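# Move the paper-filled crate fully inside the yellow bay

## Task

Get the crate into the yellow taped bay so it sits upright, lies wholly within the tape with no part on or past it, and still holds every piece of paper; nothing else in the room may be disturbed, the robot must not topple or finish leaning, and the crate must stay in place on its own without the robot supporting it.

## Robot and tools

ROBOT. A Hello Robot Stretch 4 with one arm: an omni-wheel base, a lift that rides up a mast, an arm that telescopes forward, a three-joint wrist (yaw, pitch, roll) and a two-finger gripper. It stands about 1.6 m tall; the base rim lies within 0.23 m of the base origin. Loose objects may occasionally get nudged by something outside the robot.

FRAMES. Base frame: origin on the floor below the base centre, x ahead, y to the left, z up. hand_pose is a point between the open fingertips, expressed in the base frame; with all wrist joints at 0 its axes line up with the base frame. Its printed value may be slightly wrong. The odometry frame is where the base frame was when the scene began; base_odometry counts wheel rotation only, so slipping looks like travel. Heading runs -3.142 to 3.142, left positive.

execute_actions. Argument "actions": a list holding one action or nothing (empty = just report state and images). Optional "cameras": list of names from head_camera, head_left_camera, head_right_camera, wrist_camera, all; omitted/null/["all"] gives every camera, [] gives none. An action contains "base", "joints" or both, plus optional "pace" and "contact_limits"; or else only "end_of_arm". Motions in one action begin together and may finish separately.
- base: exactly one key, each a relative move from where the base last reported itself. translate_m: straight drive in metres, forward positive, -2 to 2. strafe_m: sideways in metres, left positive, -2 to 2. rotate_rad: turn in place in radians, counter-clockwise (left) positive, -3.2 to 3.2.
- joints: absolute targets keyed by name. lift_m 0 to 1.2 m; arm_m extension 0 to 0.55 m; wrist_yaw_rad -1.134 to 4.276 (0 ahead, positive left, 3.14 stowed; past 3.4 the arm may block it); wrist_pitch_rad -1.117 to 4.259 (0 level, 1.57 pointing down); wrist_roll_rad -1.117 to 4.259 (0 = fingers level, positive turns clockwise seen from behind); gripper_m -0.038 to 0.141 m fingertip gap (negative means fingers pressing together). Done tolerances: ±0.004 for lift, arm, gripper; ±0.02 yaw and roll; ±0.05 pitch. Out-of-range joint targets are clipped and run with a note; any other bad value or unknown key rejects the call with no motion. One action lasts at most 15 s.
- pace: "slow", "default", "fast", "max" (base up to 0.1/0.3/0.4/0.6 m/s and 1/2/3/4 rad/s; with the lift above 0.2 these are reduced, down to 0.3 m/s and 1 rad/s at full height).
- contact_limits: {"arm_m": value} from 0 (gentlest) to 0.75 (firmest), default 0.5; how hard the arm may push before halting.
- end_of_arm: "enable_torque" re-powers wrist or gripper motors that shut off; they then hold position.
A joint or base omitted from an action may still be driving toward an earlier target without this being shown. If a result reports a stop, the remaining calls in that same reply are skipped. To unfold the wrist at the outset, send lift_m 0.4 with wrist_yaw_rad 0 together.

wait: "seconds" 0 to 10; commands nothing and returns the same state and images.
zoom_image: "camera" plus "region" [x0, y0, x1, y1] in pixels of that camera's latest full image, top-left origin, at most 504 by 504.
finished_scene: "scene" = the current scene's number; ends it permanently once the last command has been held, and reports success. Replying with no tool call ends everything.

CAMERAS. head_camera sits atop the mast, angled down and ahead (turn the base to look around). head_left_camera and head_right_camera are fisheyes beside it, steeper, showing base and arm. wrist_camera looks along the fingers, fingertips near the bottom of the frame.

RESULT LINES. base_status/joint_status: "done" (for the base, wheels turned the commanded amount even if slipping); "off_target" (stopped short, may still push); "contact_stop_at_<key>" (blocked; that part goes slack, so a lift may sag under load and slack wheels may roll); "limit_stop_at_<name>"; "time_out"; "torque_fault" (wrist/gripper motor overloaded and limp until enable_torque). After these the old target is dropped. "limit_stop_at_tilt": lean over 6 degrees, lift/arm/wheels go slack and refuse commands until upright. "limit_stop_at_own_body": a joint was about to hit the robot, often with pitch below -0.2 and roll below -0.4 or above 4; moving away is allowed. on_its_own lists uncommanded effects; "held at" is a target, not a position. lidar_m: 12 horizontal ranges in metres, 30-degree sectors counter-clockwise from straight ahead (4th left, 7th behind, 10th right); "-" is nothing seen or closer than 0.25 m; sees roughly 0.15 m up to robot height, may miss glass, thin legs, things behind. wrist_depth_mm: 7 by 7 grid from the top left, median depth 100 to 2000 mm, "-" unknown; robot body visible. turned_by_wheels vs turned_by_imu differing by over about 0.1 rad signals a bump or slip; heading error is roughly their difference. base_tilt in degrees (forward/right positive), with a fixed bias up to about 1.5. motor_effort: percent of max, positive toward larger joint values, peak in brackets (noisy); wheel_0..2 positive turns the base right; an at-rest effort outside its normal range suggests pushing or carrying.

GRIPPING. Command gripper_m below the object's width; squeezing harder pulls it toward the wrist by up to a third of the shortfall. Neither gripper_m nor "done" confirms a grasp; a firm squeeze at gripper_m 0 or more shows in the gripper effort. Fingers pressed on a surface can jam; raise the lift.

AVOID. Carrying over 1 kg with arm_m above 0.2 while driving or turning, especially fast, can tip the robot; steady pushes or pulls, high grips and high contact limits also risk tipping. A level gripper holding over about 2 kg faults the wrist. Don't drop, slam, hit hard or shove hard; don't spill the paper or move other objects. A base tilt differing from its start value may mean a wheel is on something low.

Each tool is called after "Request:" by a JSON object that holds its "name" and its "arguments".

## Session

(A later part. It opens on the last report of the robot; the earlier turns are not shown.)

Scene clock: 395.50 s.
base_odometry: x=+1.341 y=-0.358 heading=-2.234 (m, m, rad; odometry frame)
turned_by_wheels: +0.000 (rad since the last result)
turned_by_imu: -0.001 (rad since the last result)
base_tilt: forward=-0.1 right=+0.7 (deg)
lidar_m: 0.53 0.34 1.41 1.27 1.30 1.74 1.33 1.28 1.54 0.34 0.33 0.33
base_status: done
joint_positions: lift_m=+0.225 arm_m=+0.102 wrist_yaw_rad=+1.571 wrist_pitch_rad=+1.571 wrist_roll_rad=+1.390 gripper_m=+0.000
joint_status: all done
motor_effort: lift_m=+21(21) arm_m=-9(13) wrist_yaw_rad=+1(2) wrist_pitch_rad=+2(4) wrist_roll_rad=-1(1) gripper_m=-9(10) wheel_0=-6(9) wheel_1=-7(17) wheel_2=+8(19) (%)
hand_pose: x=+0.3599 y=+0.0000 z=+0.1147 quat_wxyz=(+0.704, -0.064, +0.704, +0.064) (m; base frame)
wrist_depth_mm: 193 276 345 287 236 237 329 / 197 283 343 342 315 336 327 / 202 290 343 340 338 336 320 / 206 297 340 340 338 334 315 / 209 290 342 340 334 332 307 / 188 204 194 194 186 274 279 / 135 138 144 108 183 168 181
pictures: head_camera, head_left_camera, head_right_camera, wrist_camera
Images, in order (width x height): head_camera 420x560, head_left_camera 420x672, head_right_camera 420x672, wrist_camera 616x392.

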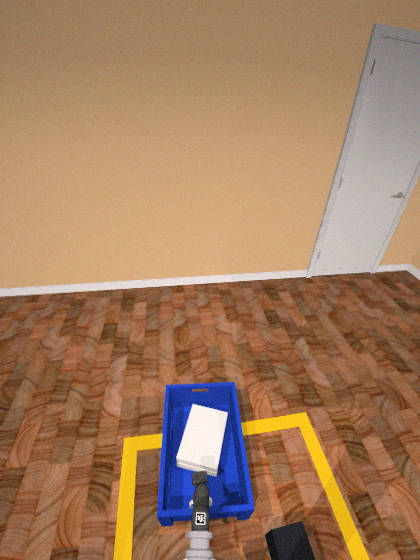

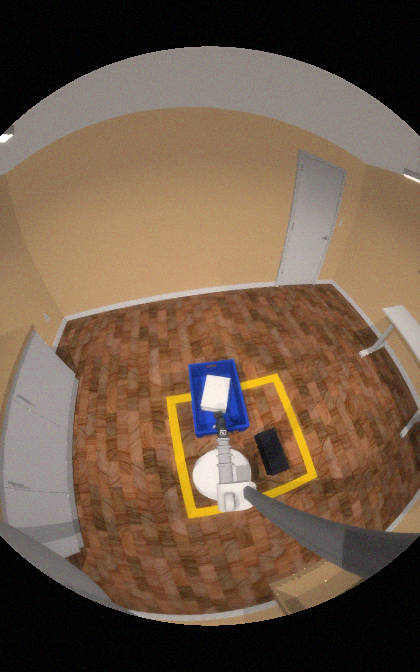

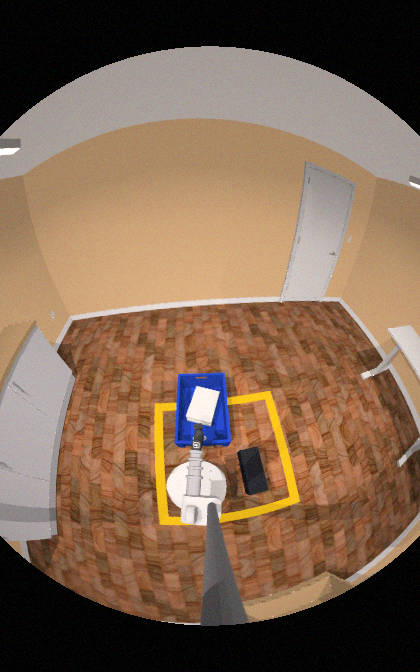

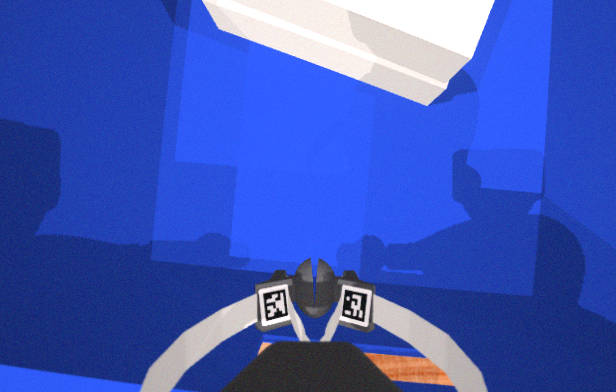

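Request:
{"name": "zoom_image", "arguments": {"camera": "head_camera", "region": [100, 370, 350, 560]}}

Region (100, 370, 350, 560) of head_camera's 420x560 image, scaled by 2.016, with more detail than that image has; it fills the top 383 rows of this view, and the rest is white.

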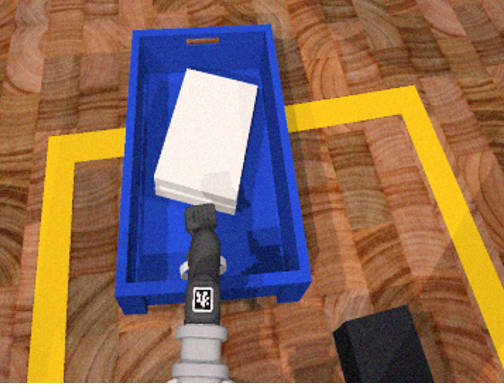

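Request:
{"name": "execute_actions", "arguments": {"actions": [{"base": {"translate_m": -0.335}}]}}

Scene clock: 433.60 s.
base_odometry: x=+1.547 y=-0.095 heading=-2.234 (m, m, rad; odometry frame)
turned_by_wheels: +0.000 (rad since the last result)
turned_by_imu: -0.001 (rad since the last result)
base_tilt: forward=+0.0 right=+0.7 (deg)
lidar_m: 0.53 0.34 1.36 1.22 1.24 1.37 1.22 0.95 1.15 2.09 0.45 0.35
base_status: done
joint_positions: lift_m=+0.225 arm_m=+0.102 wrist_yaw_rad=+1.571 wrist_pitch_rad=+1.571 wrist_roll_rad=+1.390 gripper_m=+0.000
joint_status: not commanded
motor_effort: lift_m=+21(20) arm_m=-9(9) wrist_yaw_rad=+2(2) wrist_pitch_rad=+3(3) wrist_roll_rad=-1(1) gripper_m=-8(10) wheel_0=-6(10) wheel_1=-6(10) wheel_2=+9(20) (%)
hand_pose: x=+0.3599 y=+0.0000 z=+0.1147 quat_wxyz=(+0.704, -0.064, +0.704, +0.064) (m; base frame)
wrist_depth_mm: 193 274 342 287 236 235 329 / 196 281 342 342 314 334 327 / 202 290 342 340 338 334 324 / 206 298 342 338 338 336 315 / 209 287 342 340 334 332 307 / 187 202 194 195 186 277 279 / 135 138 145 108 184 171 183
pictures: head_camera, head_left_camera, head_right_camera, wrist_camera
Images, in order (width x height): head_camera 420x560, head_left_camera 420x672, head_right_camera 420x672, wrist_camera 616x392.

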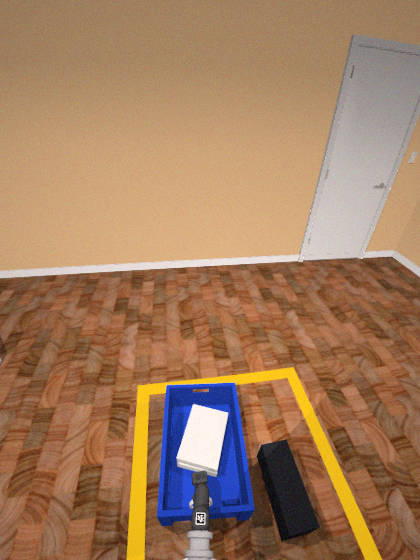

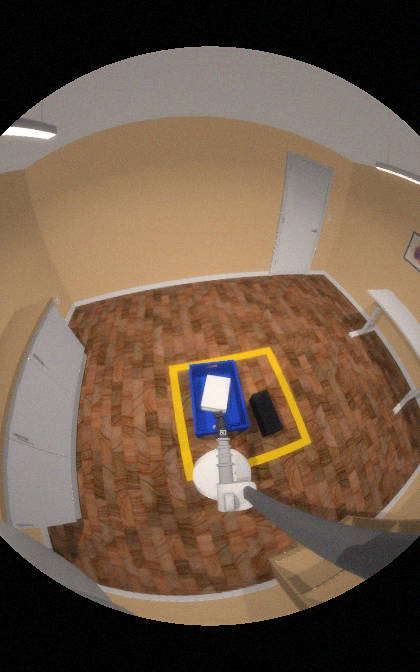

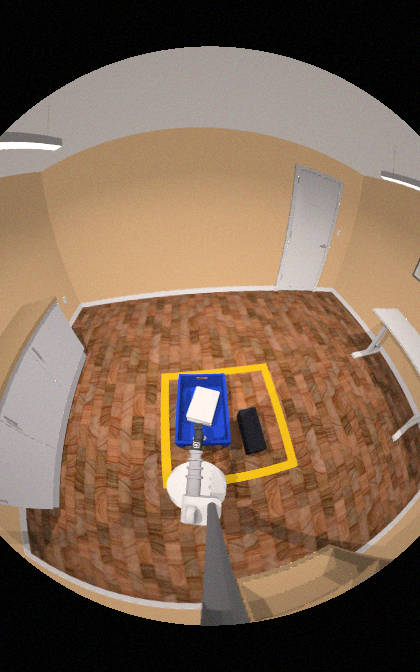

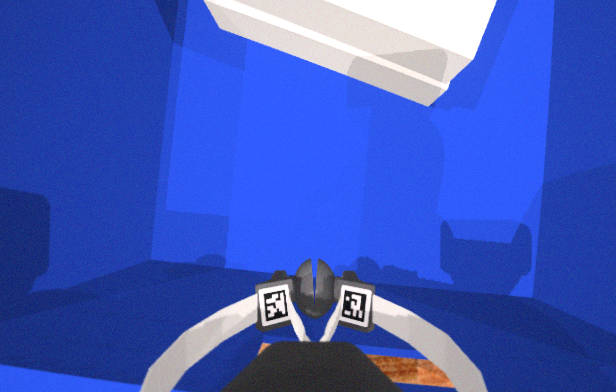

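Request:
{"name": "zoom_image", "arguments": {"camera": "head_camera", "region": [110, 350, 330, 560]}}

Region (110, 350, 330, 560) of head_camera's 420x560 image, scaled by 2.291, with more detail than that image has; it fills the top 481 rows of this view, and the rest is white.

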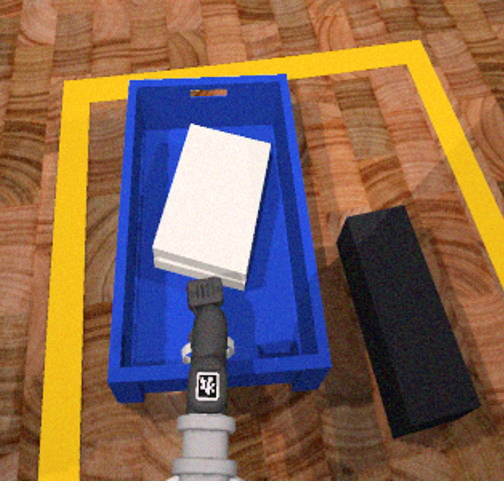

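Request:
{"name": "execute_actions", "arguments": {"actions": [{"joints": {"arm_m": 0.14, "lift_m": 0.4}, "pace": "fast"}]}}

Scene clock: 445.70 s.
base_odometry: x=+1.548 y=-0.095 heading=-2.234 (m, m, rad; odometry frame)
turned_by_wheels: +0.000 (rad since the last result)
turned_by_imu: -0.001 (rad since the last result)
base_tilt: forward=-0.1 right=+0.8 (deg)
lidar_m: 0.32 0.34 1.36 1.23 1.25 1.38 1.22 0.95 1.14 2.10 0.44 0.37
base_status: not commanded
joint_positions: lift_m=+0.400 arm_m=+0.139 wrist_yaw_rad=+1.571 wrist_pitch_rad=+1.571 wrist_roll_rad=+1.390 gripper_m=+0.000
joint_status: all done
motor_effort: lift_m=+25(28) arm_m=+6(6) wrist_yaw_rad=+2(1) wrist_pitch_rad=+3(2) wrist_roll_rad=-1(1) gripper_m=-4(9) wheel_0=-4(5) wheel_1=-5(6) wheel_2=+7(9) (%)
hand_pose: x=+0.3971 y=+0.0000 z=+0.2894 quat_wxyz=(+0.704, -0.064, +0.704, +0.064) (m; base frame)
wrist_depth_mm: 530 338 442 410 407 452 330 / 530 330 452 407 402 473 324 / 525 340 517 512 504 462 319 / 530 329 512 508 508 445 310 / 525 334 517 508 508 433 304 / 525 300 298 194 187 366 301 / 521 521 517 108 293 290 289
pictures: head_camera, head_left_camera, head_right_camera, wrist_camera
Images, in order (width x height): head_camera 420x560, head_left_camera 420x672, head_right_camera 420x672, wrist_camera 616x392.

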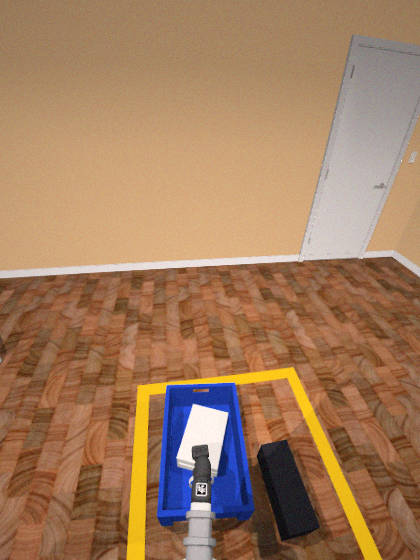

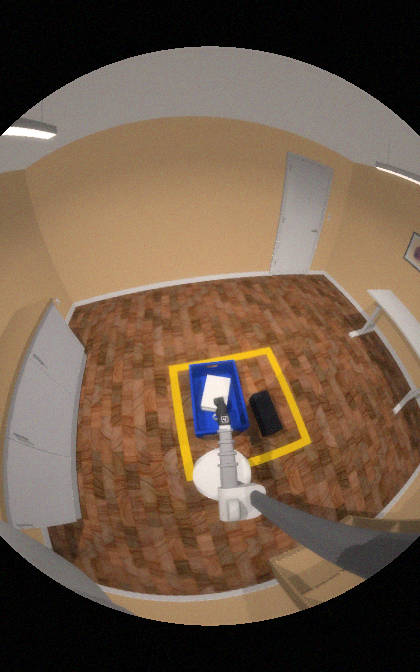

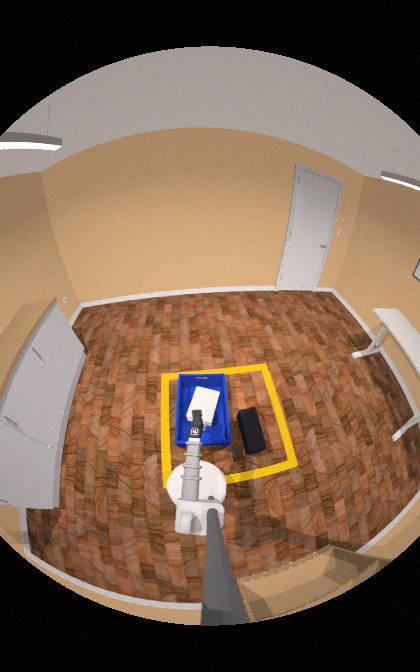

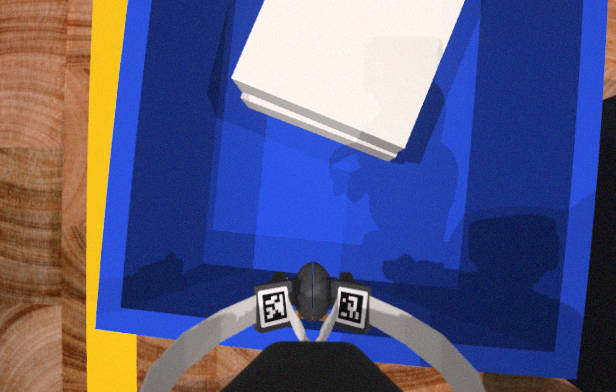

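Request:
{"name": "finished_scene", "arguments": {"scene": 1}}

The scene is finished: the task was done.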